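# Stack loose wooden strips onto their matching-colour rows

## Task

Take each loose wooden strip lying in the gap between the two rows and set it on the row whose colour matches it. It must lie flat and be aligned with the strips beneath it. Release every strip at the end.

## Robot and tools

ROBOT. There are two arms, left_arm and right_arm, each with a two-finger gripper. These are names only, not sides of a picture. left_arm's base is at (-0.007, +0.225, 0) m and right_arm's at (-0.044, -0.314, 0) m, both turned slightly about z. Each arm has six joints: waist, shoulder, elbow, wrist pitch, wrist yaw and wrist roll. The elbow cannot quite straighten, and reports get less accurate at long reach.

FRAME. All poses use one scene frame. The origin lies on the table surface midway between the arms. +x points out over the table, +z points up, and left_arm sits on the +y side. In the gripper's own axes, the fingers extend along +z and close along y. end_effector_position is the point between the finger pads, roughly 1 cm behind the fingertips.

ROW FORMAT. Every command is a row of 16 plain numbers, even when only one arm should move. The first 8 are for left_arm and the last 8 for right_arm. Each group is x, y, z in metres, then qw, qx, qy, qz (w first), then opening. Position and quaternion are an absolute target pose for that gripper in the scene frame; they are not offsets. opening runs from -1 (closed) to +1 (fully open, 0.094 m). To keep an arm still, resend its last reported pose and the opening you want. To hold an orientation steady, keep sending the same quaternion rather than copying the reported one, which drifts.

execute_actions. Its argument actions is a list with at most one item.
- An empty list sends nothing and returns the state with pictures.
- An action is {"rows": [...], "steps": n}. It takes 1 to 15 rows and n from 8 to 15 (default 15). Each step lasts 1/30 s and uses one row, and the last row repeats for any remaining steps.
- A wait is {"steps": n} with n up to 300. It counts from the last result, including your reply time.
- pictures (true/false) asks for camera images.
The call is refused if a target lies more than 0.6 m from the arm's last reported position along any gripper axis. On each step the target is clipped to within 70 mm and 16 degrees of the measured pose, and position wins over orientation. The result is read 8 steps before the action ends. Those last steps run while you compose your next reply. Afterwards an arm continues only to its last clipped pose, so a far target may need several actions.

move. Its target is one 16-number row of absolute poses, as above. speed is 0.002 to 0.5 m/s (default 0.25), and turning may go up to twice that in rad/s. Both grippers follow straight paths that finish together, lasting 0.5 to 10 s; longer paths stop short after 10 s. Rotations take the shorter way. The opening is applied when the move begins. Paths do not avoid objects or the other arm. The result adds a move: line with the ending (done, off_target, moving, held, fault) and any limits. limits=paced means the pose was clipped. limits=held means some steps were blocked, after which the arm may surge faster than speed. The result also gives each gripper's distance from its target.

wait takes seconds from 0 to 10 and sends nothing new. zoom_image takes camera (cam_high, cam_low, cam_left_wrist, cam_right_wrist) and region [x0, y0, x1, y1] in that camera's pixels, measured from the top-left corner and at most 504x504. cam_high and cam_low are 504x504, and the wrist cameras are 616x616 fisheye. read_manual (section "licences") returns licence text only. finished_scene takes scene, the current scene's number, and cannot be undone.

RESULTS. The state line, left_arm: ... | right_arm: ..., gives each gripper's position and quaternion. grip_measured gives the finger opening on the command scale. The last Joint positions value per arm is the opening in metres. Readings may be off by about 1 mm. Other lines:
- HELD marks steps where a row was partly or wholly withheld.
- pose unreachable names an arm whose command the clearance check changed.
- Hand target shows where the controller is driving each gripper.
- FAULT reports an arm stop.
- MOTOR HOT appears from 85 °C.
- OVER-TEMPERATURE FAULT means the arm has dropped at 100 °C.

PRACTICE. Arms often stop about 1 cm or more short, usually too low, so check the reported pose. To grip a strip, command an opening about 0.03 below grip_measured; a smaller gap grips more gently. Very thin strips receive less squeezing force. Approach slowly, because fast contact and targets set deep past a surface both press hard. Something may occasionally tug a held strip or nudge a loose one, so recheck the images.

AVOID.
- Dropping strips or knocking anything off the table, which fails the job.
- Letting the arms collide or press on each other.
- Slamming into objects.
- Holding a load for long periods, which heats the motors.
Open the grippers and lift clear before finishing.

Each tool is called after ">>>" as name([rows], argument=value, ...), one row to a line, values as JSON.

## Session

>>> execute_actions(actions=[])

Scene clock: 0.00 s of 6000.00 s.
left_arm: end_effector_position=(+0.6885, +0.6431, +0.3938) grip_measured=+1.000 end_effector_quat_wxyz=(+0.585, +0.126, +0.789, -0.140) | right_arm: end_effector_position=(+0.0737, -0.7048, +0.3627) grip_measured=+1.000 end_effector_quat_wxyz=(+0.629, +0.143, +0.691, -0.326)
Joint positions: left_arm=[ 0.542  2.161  2.357 -0.778  1.044  0.441  0.094] | right_arm=[-1.732  0.911  0.62   0.297 -0.943 -0.269  0.094]
Joint velocities: left_arm=[-0.005  0.005 -0.002 -0.002  0.007 -0.022  0.   ] | right_arm=[ 0.005 -0.005  0.002  0.002 -0.081 -0.081  0.   ]
Motor temperatures (°C, as the motors report them): left_arm=[32 32 33 33 33 30] | right_arm=[31 33 32 30 33 29]
Hand target (left_arm): +0.691, +0.645, +0.400; +0.590, +0.131, +0.786, -0.134
Hand target (right_arm): +0.074, -0.708, +0.376; +0.630, +0.134, +0.687, -0.335
camera_calibration (this result's frames):
cam_left_wrist: T_world_to_cam=[[-0.361308, -0.930585, 0.0588993, 0.825452], [-0.749821, 0.252415, -0.611601, 0.597971], [0.554279, -0.26514, -0.788971, 0.219829], [0, 0, 0, 1]] pos_world=[0.624767, 0.675501, 0.49054]
cam_right_wrist: T_world_to_cam=[[-0.617287, -0.743967, 0.25587, -0.574457], [-0.576101, 0.205957, -0.791005, 0.477426], [0.535784, -0.635684, -0.555735, -0.163672], [0, 0, 0, 1]] pos_world=[0.00813335, -0.62975, 0.433675]

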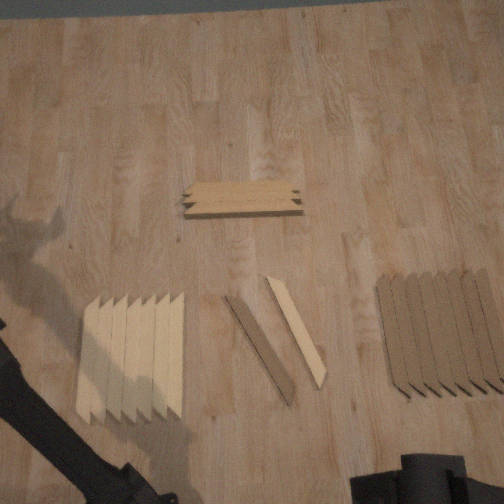

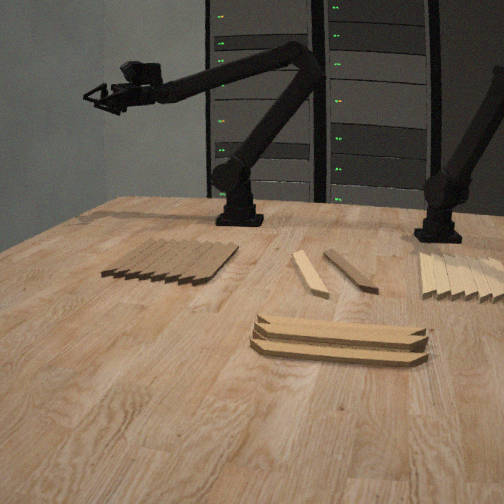

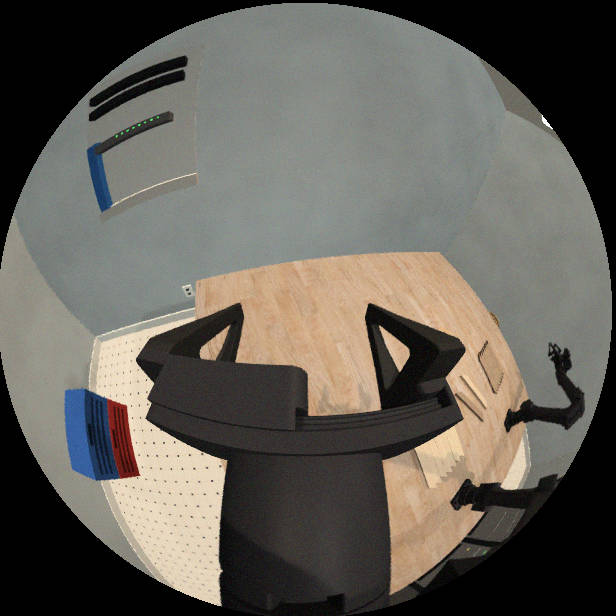

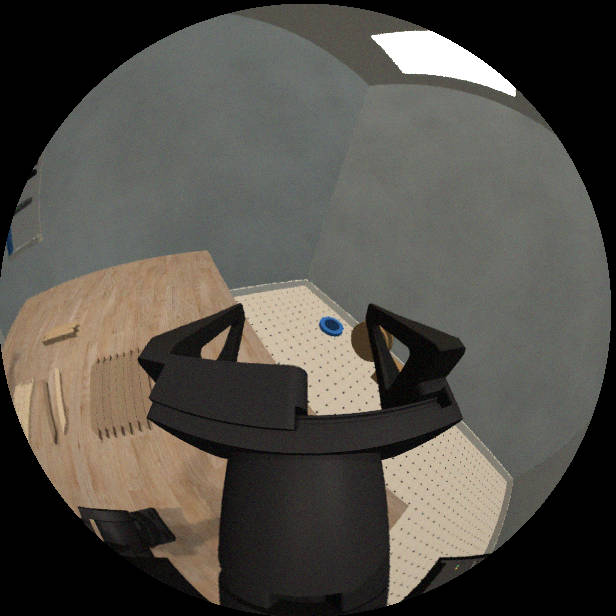

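>>> move(target=[0.35,-0.075,0.1,0,-0.16,0.987,0,0.25,0.3,-0.4,0.12,0,-0.208,0.978,0,0.4], speed=0.35)

>>> move(target=[0.345,-0.075,0.04,0,-0.16,0.987,0,0.25,0.3,-0.4,0.12,0,-0.208,0.978,0,0.4], speed=0.15)

action 0: the call puts the target (left_arm/x, left_arm/y, left_arm/z) 0.768 m from left_arm's end_effector_position in the last result along the gripper's own y axis as it stood there; a target may be at most 0.6 m away along each of those axes, so nothing of the call was run and nothing moved. Command a nearer target, and go on from there in a later call.

action 0: the call puts the target (left_arm/x, left_arm/y, left_arm/z) 0.766 m from left_arm's end_effector_position in the last result along the gripper's own y axis as it stood there; a target may be at most 0.6 m away along each of those axes, so nothing of the call was run and nothing moved. Command a nearer target, and go on from there in a later call.

>>> move(target=[0.45,0.2,0.2,0,-0.16,0.987,0,0.25,0.3,-0.4,0.12,0,-0.208,0.978,0,0.4], speed=0.4)

>>> move(target=[0.345,-0.08,0.05,0,-0.16,0.987,0,0.25,0.3,-0.4,0.12,0,-0.208,0.978,0,0.4])

Scene clock: 3.47 s of 6000.00 s.
left_arm: end_effector_position=(+0.4709, +0.1899, +0.2068) grip_measured=+0.252 end_effector_quat_wxyz=(+0.016, -0.147, +0.989, -0.023) | right_arm: end_effector_position=(+0.2821, -0.3950, +0.0992) grip_measured=+0.403 end_effector_quat_wxyz=(-0.021, -0.219, +0.975, +0.008)
Joint positions: left_arm=[-0.243  1.575  1.426 -1.38   0.038 -0.354  0.059] | right_arm=[-0.349  1.351  0.889 -1.154  0.004 -0.683  0.066]
Joint velocities: left_arm=[-0.015 -0.005 -0.012  0.012 -0.007 -0.007 -0.001] | right_arm=[-0.005 -0.024 -0.012 -0.007 -0.051  0.037  0.   ]
Motor temperatures (°C, as the motors report them): left_arm=[32 33 34 33 33 30] | right_arm=[31 33 33 30 33 29]
Hand target (left_arm): +0.465, +0.194, +0.197; -0.004, -0.157, +0.987, -0.019
Hand target (right_arm): +0.300, -0.398, +0.119; -0.001, -0.216, +0.976, -0.004
Off the commanded pose (left_arm): 0.024 m, 4 deg.
Off the commanded pose (right_arm): 0.028 m, 3 deg.
Kept back: nothing.
move: off_target (left_arm, right_arm)
camera_calibration (this result's frames):
cam_left_wrist: T_world_to_cam=[[0.276748, -0.959894, 0.0448696, 0.0441762], [-0.797917, -0.203527, 0.567367, 0.300239], [-0.53548, -0.19282, -0.822242, 0.579045], [0, 0, 0, 1]] pos_world=[0.537407, 0.215162, 0.303787]
cam_right_wrist: T_world_to_cam=[[0.414061, -0.91013, -0.0147105, -0.477644], [-0.717144, -0.33613, 0.610509, 0.0118438], [-0.560587, -0.242238, -0.791873, 0.263278], [0, 0, 0, 1]] pos_world=[0.353858, -0.366961, 0.194226]

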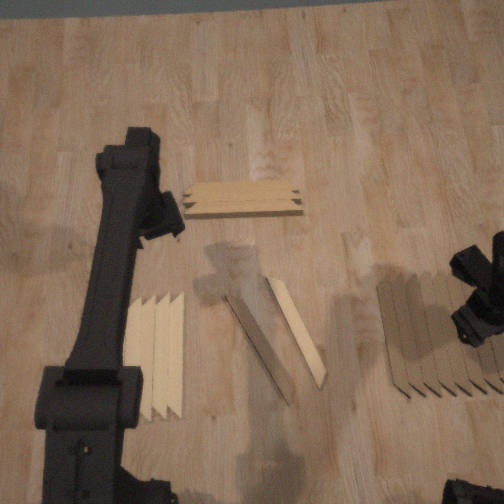

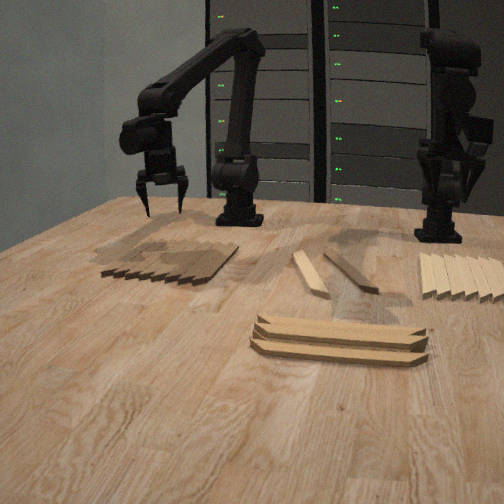

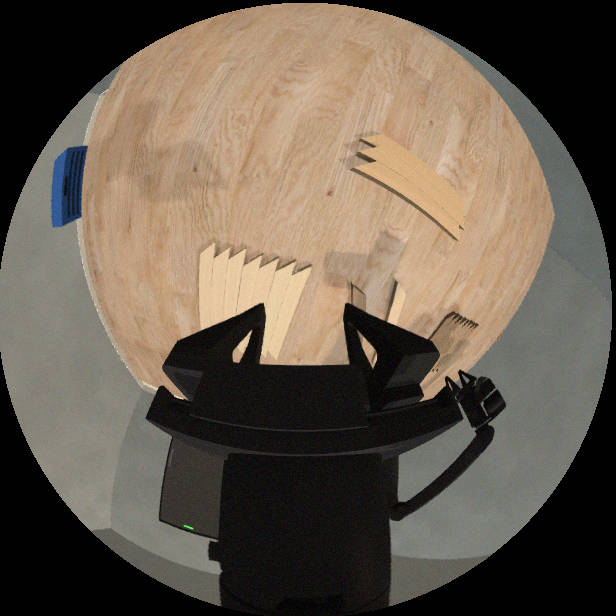

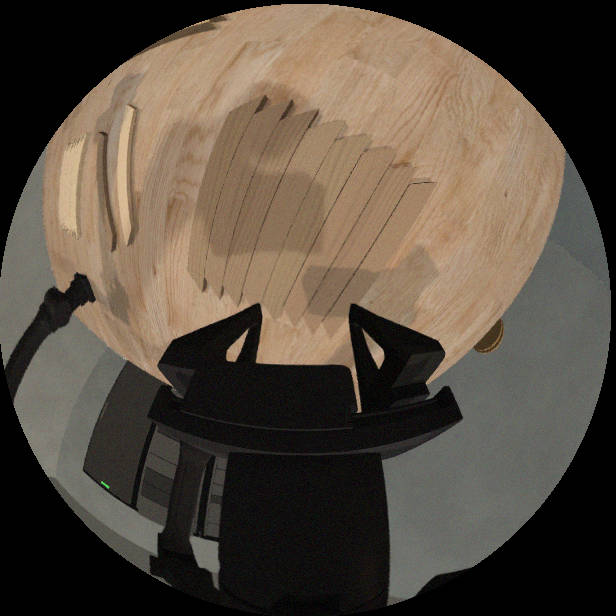

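Scene clock: 5.40 s of 6000.00 s.
left_arm: end_effector_position=(+0.3411, -0.0877, +0.0509) grip_measured=+0.252 end_effector_quat_wxyz=(-0.013, -0.150, +0.989, -0.002) | right_arm: end_effector_position=(+0.2812, -0.3948, +0.0993) grip_measured=+0.403 end_effector_quat_wxyz=(-0.023, -0.216, +0.976, +0.009)
Joint positions: left_arm=[-0.907  1.719  1.173 -1.038  0.022 -1.025  0.059] | right_arm=[-0.349  1.351  0.889 -1.158  0.004 -0.676  0.066]
Joint velocities: left_arm=[-0.005  0.005 -0.017 -0.002  0.022 -0.007  0.   ] | right_arm=[-0.005  0.005  0.002 -0.007 -0.022 -0.007  0.001]
Motor temperatures (°C, as the motors report them): left_arm=[32 33 34 33 33 30] | right_arm=[31 33 34 30 33 29]
Hand target (left_arm): +0.348, -0.088, +0.049; -0.007, -0.160, +0.987, -0.007
Hand target (right_arm): +0.299, -0.400, +0.120; +0.000, -0.208, +0.978, -0.000
Off the commanded pose (left_arm): 0.009 m, 2 deg.
Off the commanded pose (right_arm): 0.029 m, 3 deg.
Kept back: nothing.
move: off_target (right_arm)
camera_calibration (this result's frames):
cam_left_wrist: T_world_to_cam=[[0.284912, -0.958543, -0.00458072, -0.17953], [-0.758329, -0.228319, 0.61058, 0.210798], [-0.586313, -0.170488, -0.791942, 0.345608], [0, 0, 0, 1]] pos_world=[0.413639, -0.065036, 0.14417]
cam_right_wrist: T_world_to_cam=[[0.407401, -0.913095, -0.016776, -0.476156], [-0.717262, -0.331288, 0.613012, 0.0129354], [-0.565296, -0.237709, -0.789896, 0.265774], [0, 0, 0, 1]] pos_world=[0.353505, -0.367314, 0.194016]

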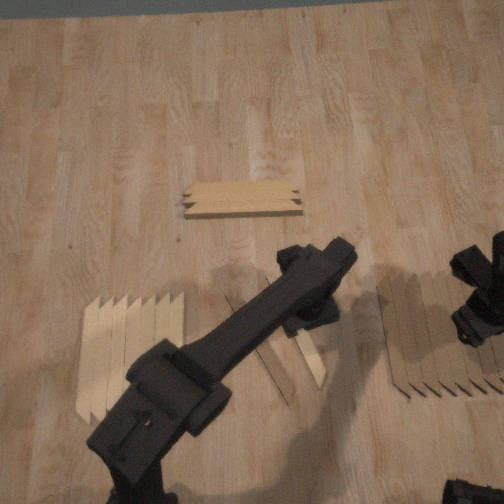

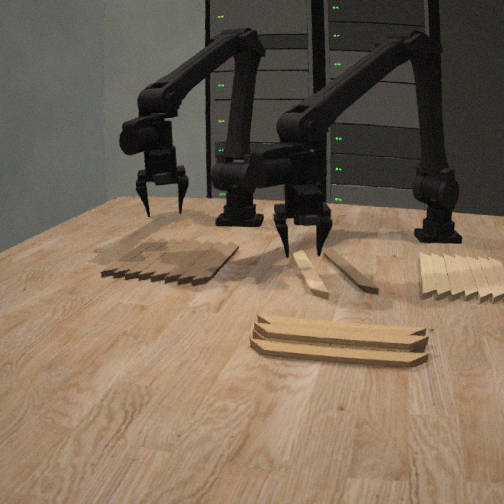

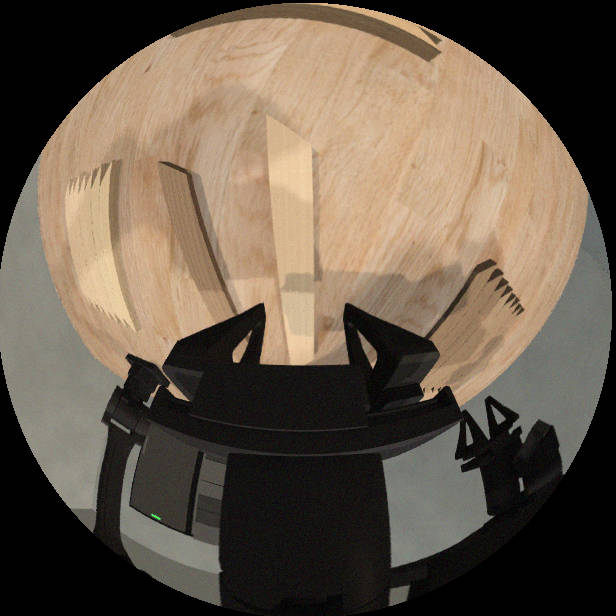

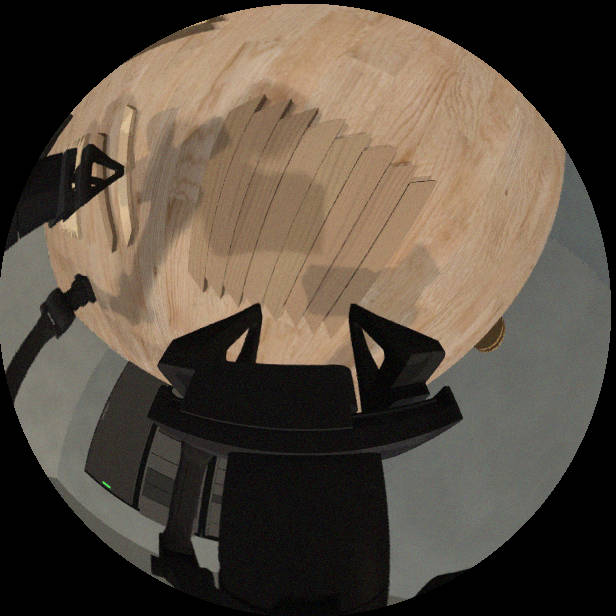

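>>> move(target=[0.35,-0.076,0.01,0,-0.175,0.985,0,0.25,0.3,-0.4,0.12,0,-0.208,0.978,0,0.4], speed=0.05)

>>> move(target=[0.35,-0.078,0.01,0,-0.175,0.985,0,-0.55,0.3,-0.4,0.12,0,-0.208,0.978,0,0.4])

Scene clock: 17.90 s of 6000.00 s.
left_arm: end_effector_position=(+0.3482, -0.0806, +0.0198) grip_measured=+0.252 end_effector_quat_wxyz=(+0.001, -0.166, +0.986, -0.003) | right_arm: end_effector_position=(+0.2812, -0.3947, +0.0993) grip_measured=+0.403 end_effector_quat_wxyz=(-0.023, -0.216, +0.976, +0.009)
Joint positions: left_arm=[-0.892  1.756  1.127 -0.936  0.003 -1.042  0.059] | right_arm=[-0.349  1.351  0.889 -1.158  0.004 -0.676  0.066]
Joint velocities: left_arm=[-0.005 -0.015 -0.022  0.002  0.007  0.007  0.001] | right_arm=[-0.005  0.005  0.007  0.002 -0.037 -0.022  0.   ]
Motor temperatures (°C, as the motors report them): left_arm=[32 34 35 33 33 30] | right_arm=[31 33 37 30 33 29]
Hand target (left_arm): +0.350, -0.076, +0.010; +0.000, -0.175, +0.985, +0.000
Hand target (right_arm): +0.299, -0.400, +0.120; +0.000, -0.208, +0.978, -0.000
Off the commanded pose (left_arm): 0.011 m, 1 deg.
Off the commanded pose (right_arm): 0.029 m, 3 deg.
Kept back: nothing.
After step 90, 8.30 s passed at rest.
move: off_target (left_arm, right_arm)
camera_calibration (this result's frames):
cam_left_wrist: T_world_to_cam=[[0.314357, -0.949303, 0.00192787, -0.184597], [-0.767477, -0.25295, 0.589063, 0.238345], [-0.558712, -0.186656, -0.808085, 0.315806], [0, 0, 0, 1]] pos_world=[0.417398, -0.0560016, 0.115153]
cam_right_wrist: T_world_to_cam=[[0.407386, -0.913096, -0.0170768, -0.476071], [-0.717324, -0.331501, 0.612824, 0.0129197], [-0.565228, -0.237406, -0.790035, 0.265912], [0, 0, 0, 1]] pos_world=[0.353513, -0.367286, 0.194032]

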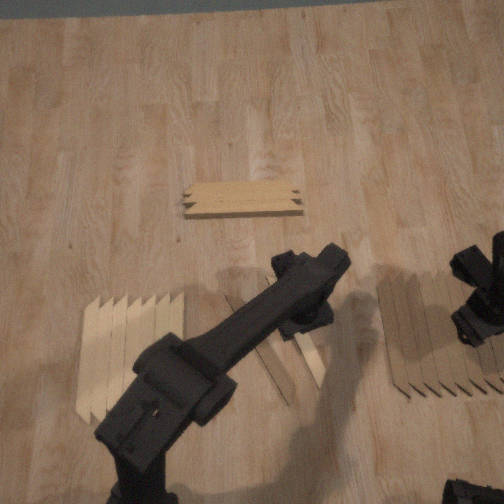

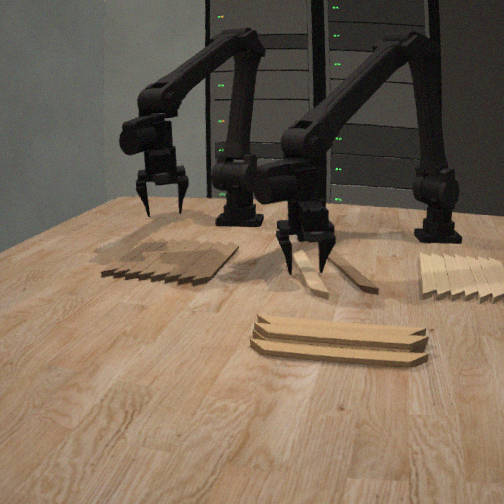

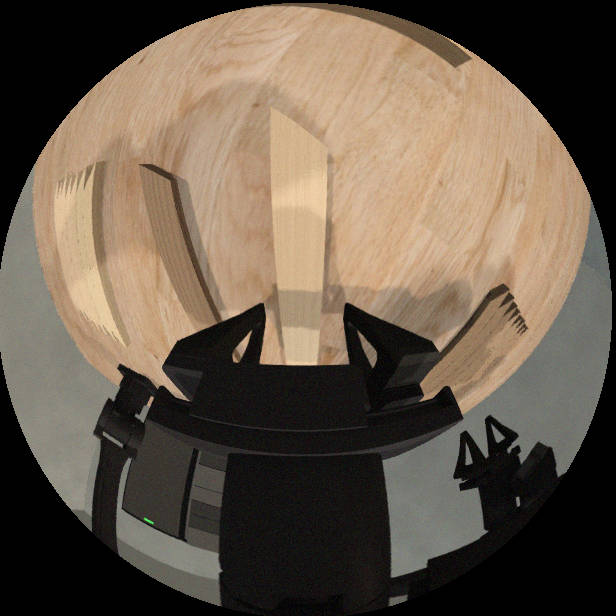

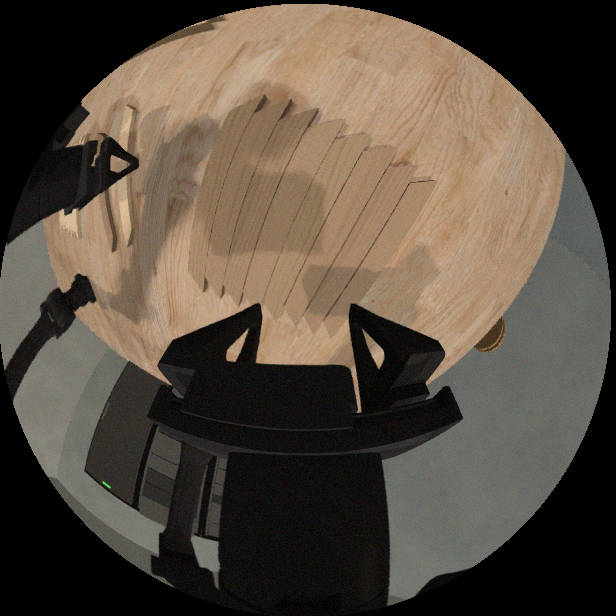

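Scene clock: 18.60 s of 6000.00 s.
left_arm: end_effector_position=(+0.3482, -0.0806, +0.0198) grip_measured=-0.446 end_effector_quat_wxyz=(+0.001, -0.167, +0.986, -0.003) | right_arm: end_effector_position=(+0.2812, -0.3947, +0.0993) grip_measured=+0.403 end_effector_quat_wxyz=(-0.023, -0.216, +0.976, +0.009)
Joint positions: left_arm=[-0.892  1.756  1.127 -0.936  0.003 -1.044  0.026] | right_arm=[-0.349  1.351  0.889 -1.158  0.004 -0.676  0.066]
Joint velocities: left_arm=[-0.015 -0.005 -0.017 -0.012  0.051 -0.051 -0.   ] | right_arm=[-0.005  0.005  0.017 -0.007  0.022 -0.037  0.   ]
Motor temperatures (°C, as the motors report them): left_arm=[32 34 35 33 33 30] | right_arm=[31 33 37 30 33 29]
Hand target (left_arm): +0.350, -0.078, +0.010; +0.000, -0.175, +0.985, +0.000
Hand target (right_arm): +0.299, -0.400, +0.120; +0.000, -0.208, +0.978, -0.000
Off the commanded pose (left_arm): 0.010 m, 1 deg.
Off the commanded pose (right_arm): 0.029 m, 3 deg.
Kept back: nothing.
move: off_target (right_arm)
camera_calibration (this result's frames):
cam_left_wrist: T_world_to_cam=[[0.316891, -0.94846, 0.0019296, -0.185411], [-0.766789, -0.254994, 0.589078, 0.237941], [-0.558225, -0.188153, -0.808074, 0.315515], [0, 0, 0, 1]] pos_world=[0.417334, -0.0558162, 0.115152]
cam_right_wrist: T_world_to_cam=[[0.407386, -0.913096, -0.0170768, -0.476071], [-0.717324, -0.331501, 0.612824, 0.0129197], [-0.565228, -0.237406, -0.790035, 0.265912], [0, 0, 0, 1]] pos_world=[0.353513, -0.367286, 0.194032]

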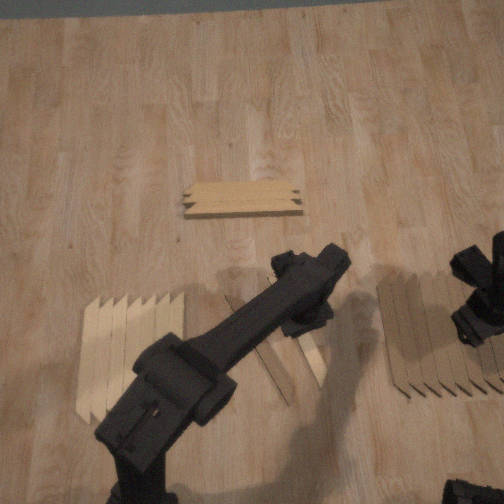

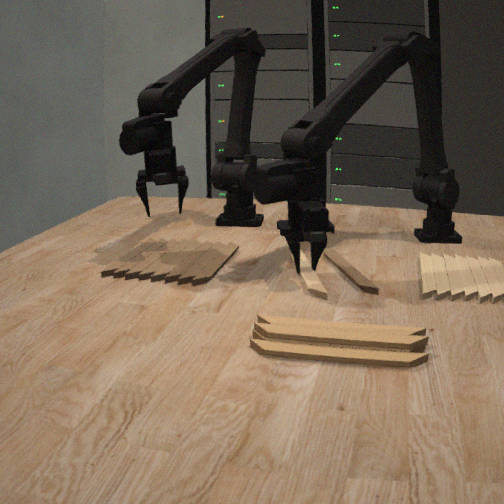

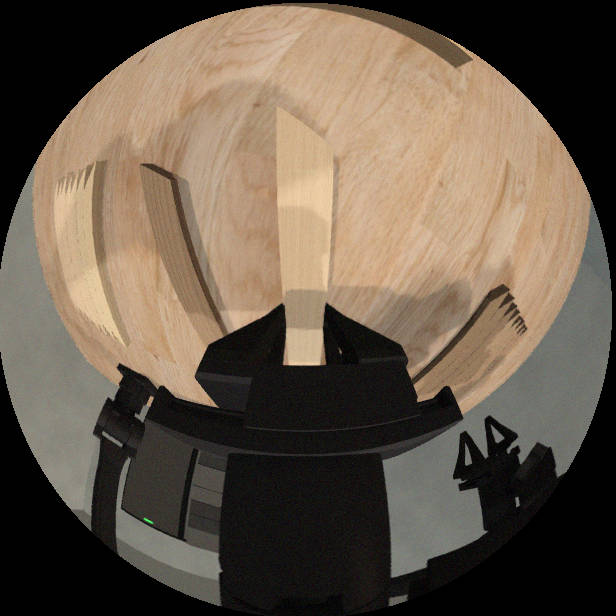

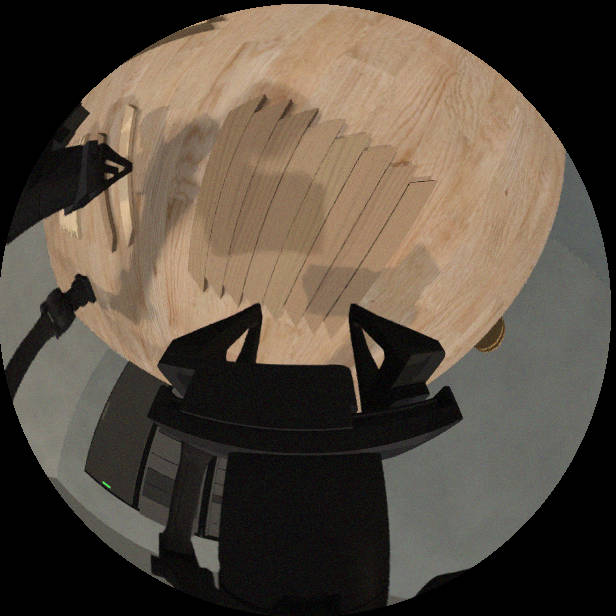

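>>> move(target=[0.35,-0.078,0.08,0,-0.175,0.985,0,-0.52,0.3,-0.3,0.11,0,-0.208,0.978,0,0.4], speed=0.18)

>>> move(target=[0.305,0.27,0.075,0,0.03,1,0,-0.52,0.32,0,0.06,0,-0.208,0.978,0,0.4], speed=0.3)

>>> move(target=[0.295,0.27,0.042,0,0.03,1,0,-0.52,0.31,-0.004,0.03,0,-0.208,0.978,0,0.4], speed=0.08)

>>> zoom_image(camera="cam_left_wrist", region=[180, 80, 440, 340])

Scene clock: 20.13 s of 6000.00 s.
left_arm: end_effector_position=(+0.3344, -0.0688, +0.0631) grip_measured=-0.446 end_effector_quat_wxyz=(-0.011, -0.168, +0.986, +0.011) | right_arm: end_effector_position=(+0.2927, -0.3013, +0.1047) grip_measured=+0.403 end_effector_quat_wxyz=(-0.013, -0.213, +0.977, +0.003)
Joint positions: left_arm=[-0.892  1.673  1.148 -1.078  0.003 -1.045  0.026] | right_arm=[-0.071  1.333  0.889 -1.153 -0.002 -0.392  0.066]
Joint velocities: left_arm=[ 0.005 -0.005  0.002  0.017 -0.022  0.022 -0.   ] | right_arm=[-0.005  0.005  0.017 -0.002  0.051  0.007  0.   ]
Motor temperatures (°C, as the motors report them): left_arm=[32 34 35 33 33 30] | right_arm=[31 33 37 30 33 29]
Hand target (left_arm): +0.349, -0.077, +0.081; +0.000, -0.175, +0.985, -0.000
Hand target (right_arm): +0.300, -0.300, +0.110; +0.001, -0.208, +0.978, -0.001
Off the commanded pose (left_arm): 0.025 m, 2 deg.
Off the commanded pose (right_arm): 0.009 m, 2 deg.
Kept back: nothing.
move: off_target (left_arm)
camera_calibration (this result's frames):
cam_left_wrist: T_world_to_cam=[[0.317558, -0.947738, -0.0308117, -0.16798], [-0.749206, -0.270689, 0.604498, 0.196915], [-0.581246, -0.168879, -0.79601, 0.353291], [0, 0, 0, 1]] pos_world=[0.406222, -0.0462354, 0.157012]
cam_right_wrist: T_world_to_cam=[[0.402321, -0.915497, -0.00178969, -0.396199], [-0.732708, -0.323164, 0.598919, 0.0573127], [-0.548887, -0.239646, -0.800808, 0.29462], [0, 0, 0, 1]] pos_world=[0.363106, -0.273593, 0.200899]

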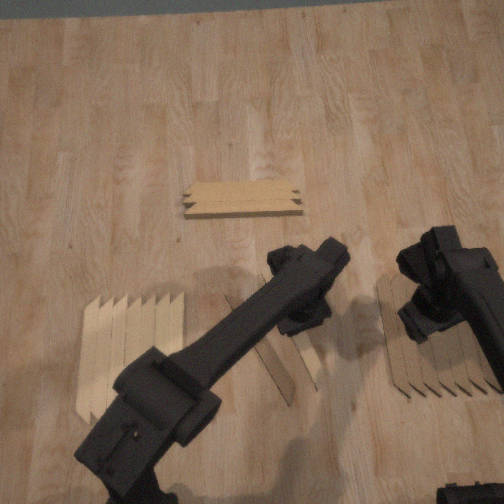

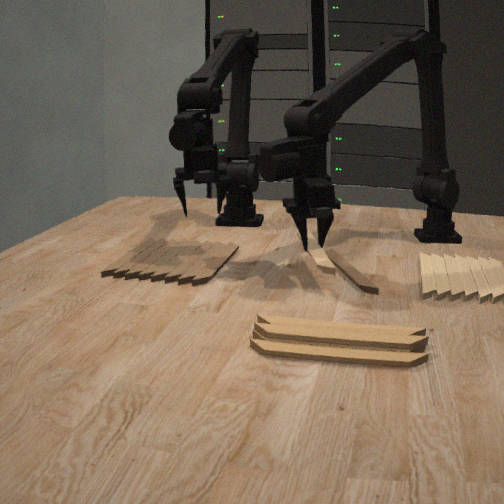

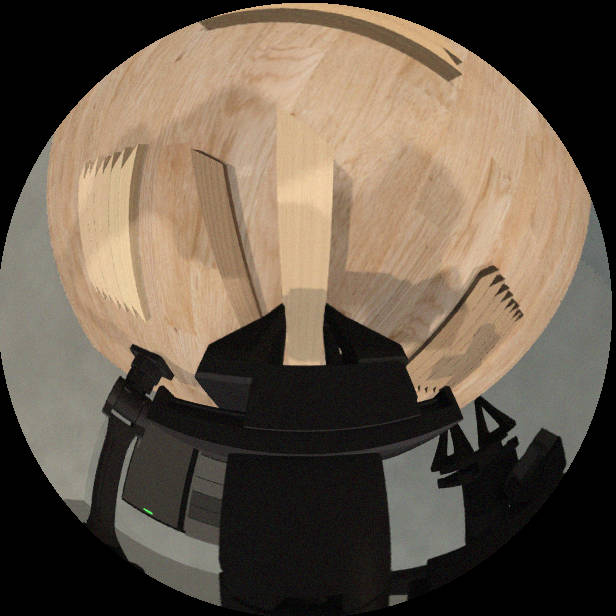

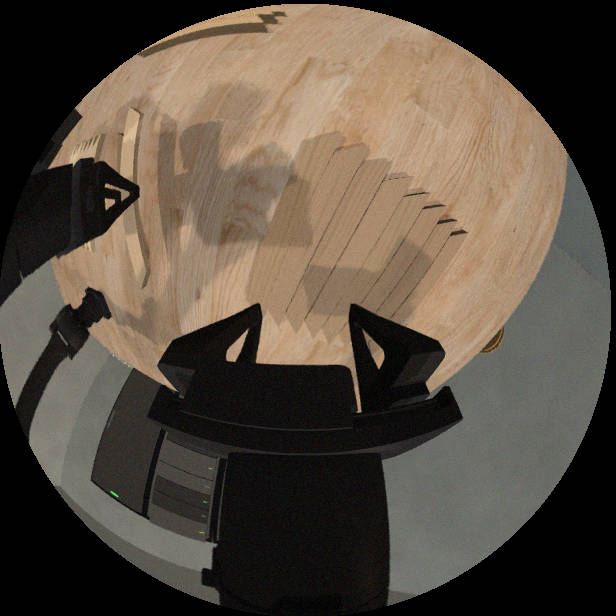

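Scene clock: 22.03 s of 6000.00 s.
left_arm: end_effector_position=(+0.3005, +0.2797, +0.0771) grip_measured=-0.446 end_effector_quat_wxyz=(-0.002, +0.021, +1.000, +0.011) | right_arm: end_effector_position=(+0.3026, -0.0134, +0.0472) grip_measured=+0.403 end_effector_quat_wxyz=(-0.017, -0.214, +0.977, -0.009)
Joint positions: left_arm=[-0.019  1.288  0.767 -1.05  -0.023  0.207  0.026] | right_arm=[ 0.606  1.717  1.158 -1.05  -0.     0.283  0.066]
Joint velocities: left_arm=[-0.005 -0.005 -0.007  0.002 -0.066  0.022  0.001] | right_arm=[ 0.005 -0.005 -0.007 -0.007 -0.051  0.022 -0.   ]
Motor temperatures (°C, as the motors report them): left_arm=[32 34 35 33 33 30] | right_arm=[31 33 37 30 33 29]
Hand target (left_arm): +0.303, +0.278, +0.076; +0.006, +0.030, +0.999, +0.011
Hand target (right_arm): +0.319, +0.000, +0.059; +0.004, -0.208, +0.978, +0.000
Off the commanded pose (left_arm): 0.011 m, 2 deg.
Off the commanded pose (right_arm): 0.025 m, 2 deg.
Kept back: nothing.
move: off_target (left_arm, right_arm)
camera_calibration (this result's frames):
cam_left_wrist: T_world_to_cam=[[-0.0556316, -0.998092, -0.0267875, 0.29942], [-0.804016, 0.0288746, 0.593906, 0.190917], [-0.591999, 0.0545775, -0.804089, 0.344933], [0, 0, 0, 1]] pos_world=[0.374358, 0.274511, 0.171991]
cam_right_wrist: T_world_to_cam=[[0.404771, -0.914184, 0.0206632, -0.13855], [-0.730162, -0.309524, 0.609146, 0.190916], [-0.550476, -0.261652, -0.792789, 0.322773], [0, 0, 0, 1]] pos_world=[0.373159, 0.0168869, 0.142458]

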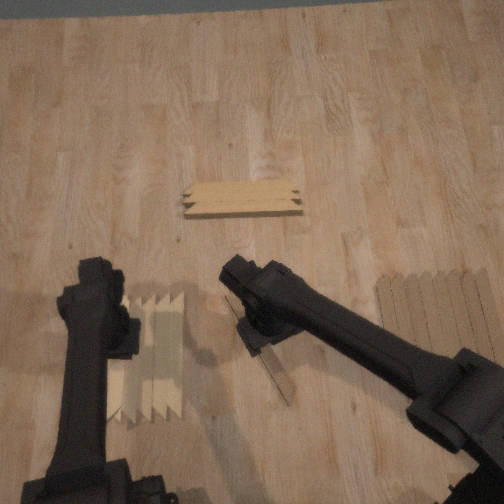

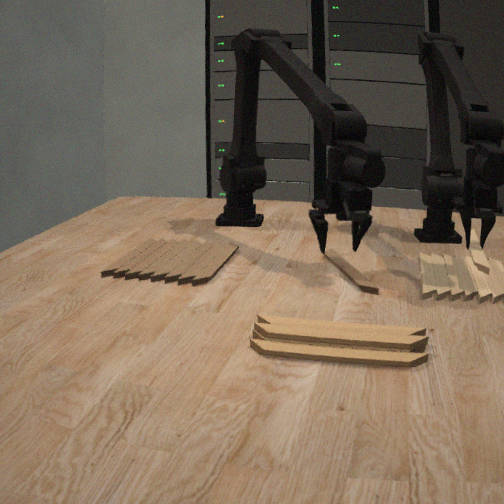

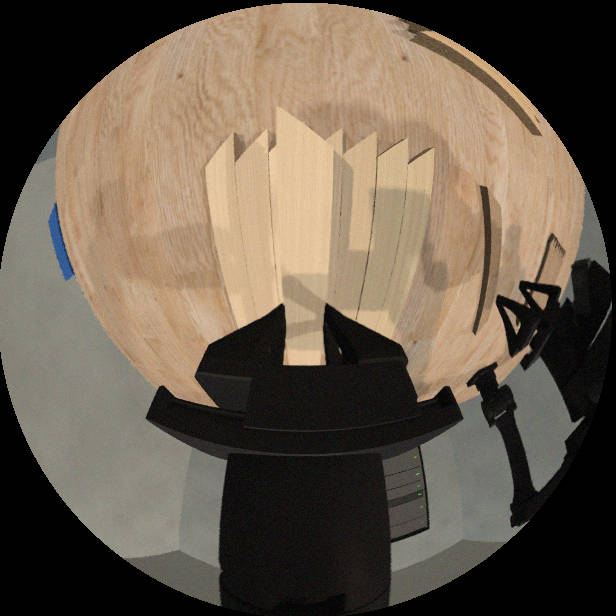

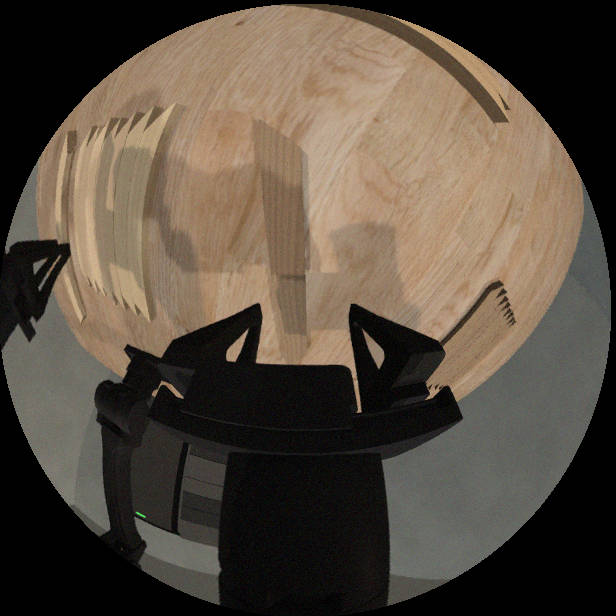

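Scene clock: 22.87 s of 6000.00 s.
left_arm: end_effector_position=(+0.2939, +0.2730, +0.0457) grip_measured=-0.446 end_effector_quat_wxyz=(-0.003, +0.025, +1.000, +0.001) | right_arm: end_effector_position=(+0.3140, -0.0036, +0.0414) grip_measured=+0.403 end_effector_quat_wxyz=(+0.007, -0.212, +0.977, +0.004)
Joint positions: left_arm=[-0.026  1.326  0.703 -0.953 -0.003  0.207  0.026] | right_arm=[ 0.606  1.729  1.158 -0.985 -0.     0.287  0.066]
Joint velocities: left_arm=[-0.015 -0.005 -0.012 -0.002 -0.051 -0.081 -0.001] | right_arm=[-0.005 -0.005 -0.017  0.002  0.007 -0.022 -0.001]
Motor temperatures (°C, as the motors report them): left_arm=[32 34 35 33 33 30] | right_arm=[31 33 37 30 33 29]
Hand target (left_arm): +0.296, +0.270, +0.042; +0.000, +0.030, +1.000, -0.000
Hand target (right_arm): +0.310, -0.004, +0.030; +0.000, -0.208, +0.978, -0.000
Off the commanded pose (left_arm): 0.005 m, 1 deg.
Off the commanded pose (right_arm): 0.012 m, 1 deg.
Kept back: nothing.
move: off_target (right_arm)
camera_calibration (this result's frames):
cam_left_wrist: T_world_to_cam=[[-0.0628337, -0.998001, -0.00672211, 0.292664], [-0.802689, 0.0465321, 0.59458, 0.199214], [-0.593079, 0.0427554, -0.804008, 0.319602], [0, 0, 0, 1]] pos_world=[0.367845, 0.269145, 0.140481]
cam_right_wrist: T_world_to_cam=[[0.400064, -0.916473, 0.00504957, -0.131909], [-0.755235, -0.326548, 0.568319, 0.215296], [-0.519201, -0.231178, -0.822793, 0.318554], [0, 0, 0, 1]] pos_world=[0.380764, 0.0230564, 0.140413]

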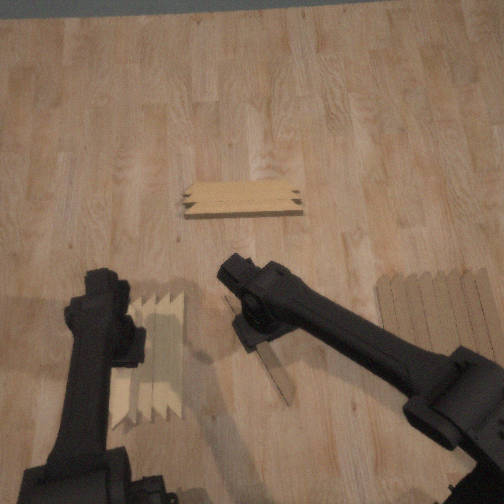

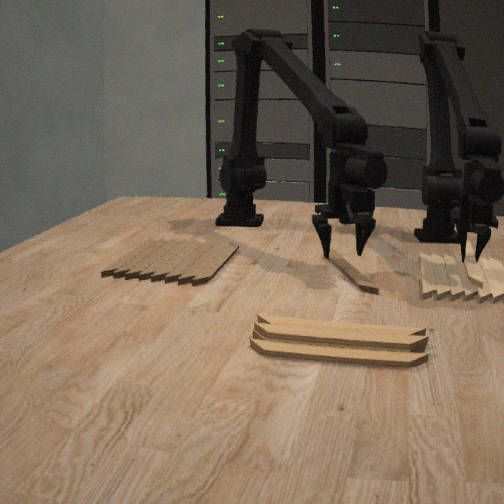

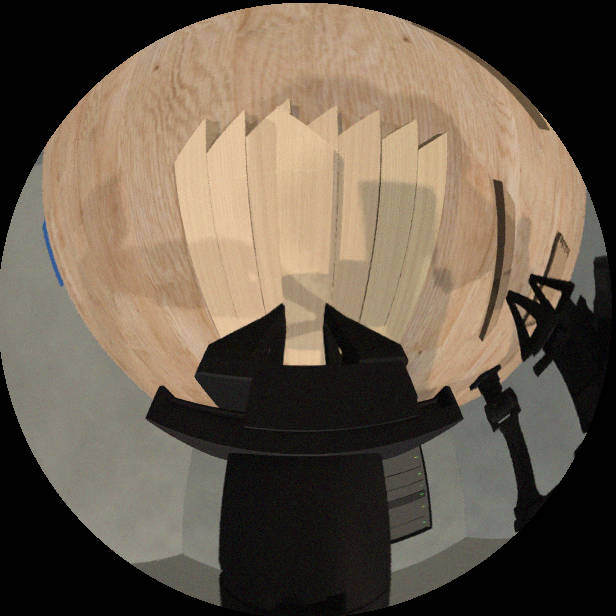

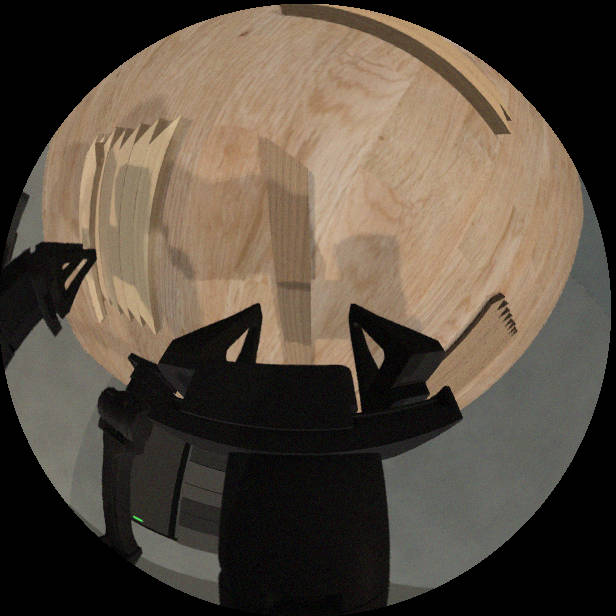

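Region (180, 80, 440, 340) of cam_left_wrist's 616x616 image, scaled by 1.938, with more detail than that image has.

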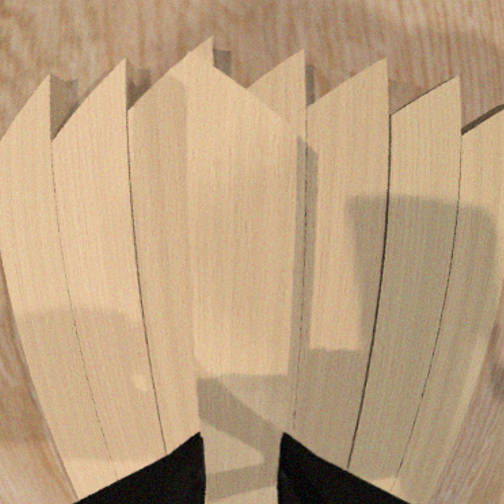

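>>> move(target=[0.31,0.264,0.026,0,0.03,1,0,-0.52,0.295,0.0,-0.004,0,-0.23,0.973,0,0.4], speed=0.05)

Scene clock: 24.43 s of 6000.00 s.
left_arm: end_effector_position=(+0.3007, +0.2680, +0.0313) grip_measured=-0.446 end_effector_quat_wxyz=(-0.006, +0.028, +1.000, +0.001) | right_arm: end_effector_position=(+0.3013, -0.0031, +0.0064) grip_measured=+0.402 end_effector_quat_wxyz=(+0.005, -0.221, +0.975, +0.003)
Joint positions: left_arm=[-0.046  1.376  0.703 -0.91  -0.003  0.194  0.026] | right_arm=[ 0.625  1.765  1.097 -0.89  -0.     0.288  0.066]
Joint velocities: left_arm=[-0.015 -0.005 -0.002 -0.012 -0.007  0.007  0.   ] | right_arm=[-0.015 -0.015 -0.002  0.002 -0.022 -0.007 -0.   ]
Motor temperatures (°C, as the motors report them): left_arm=[32 33 35 33 33 30] | right_arm=[31 33 36 30 33 29]
Hand target (left_arm): +0.310, +0.264, +0.026; -0.000, +0.030, +1.000, -0.001
Hand target (right_arm): +0.294, -0.001, -0.003; +0.000, -0.230, +0.973, +0.000
Off the commanded pose (left_arm): 0.011 m, 1 deg.
Off the commanded pose (right_arm): 0.013 m, 1 deg.
Kept back: nothing.
move: off_target (left_arm, right_arm)
camera_calibration (this result's frames):
cam_left_wrist: T_world_to_cam=[[-0.069346, -0.997578, -0.00538994, 0.289769], [-0.798326, 0.0522535, 0.599955, 0.210461], [-0.59822, 0.0459074, -0.800016, 0.312866], [0, 0, 0, 1]] pos_world=[0.375274, 0.263707, 0.125592]
cam_right_wrist: T_world_to_cam=[[0.416788, -0.908985, 0.00584045, -0.131212], [-0.747997, -0.339307, 0.570414, 0.22361], [-0.516516, -0.242111, -0.821337, 0.282385], [0, 0, 0, 1]] pos_world=[0.367803, 0.0249714, 0.10515]

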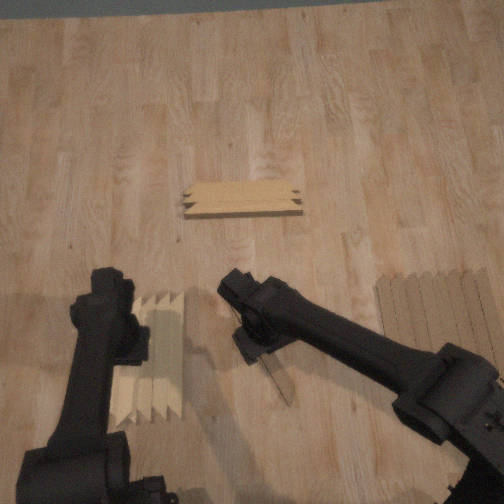

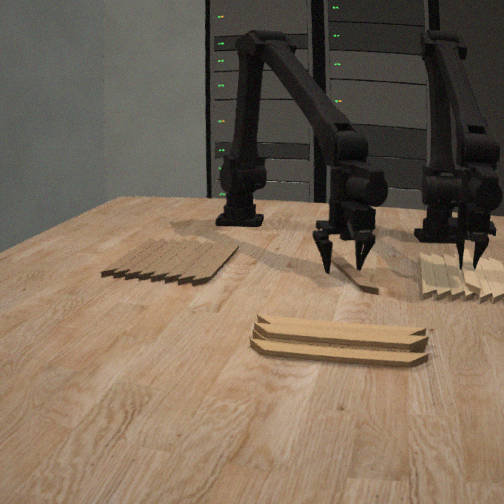

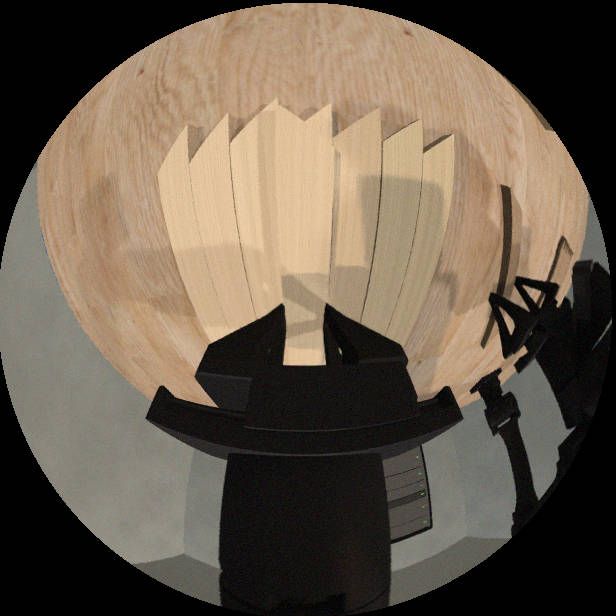

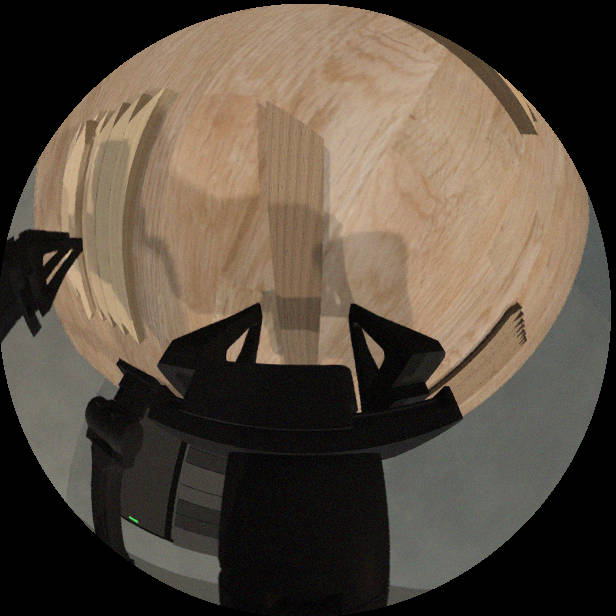

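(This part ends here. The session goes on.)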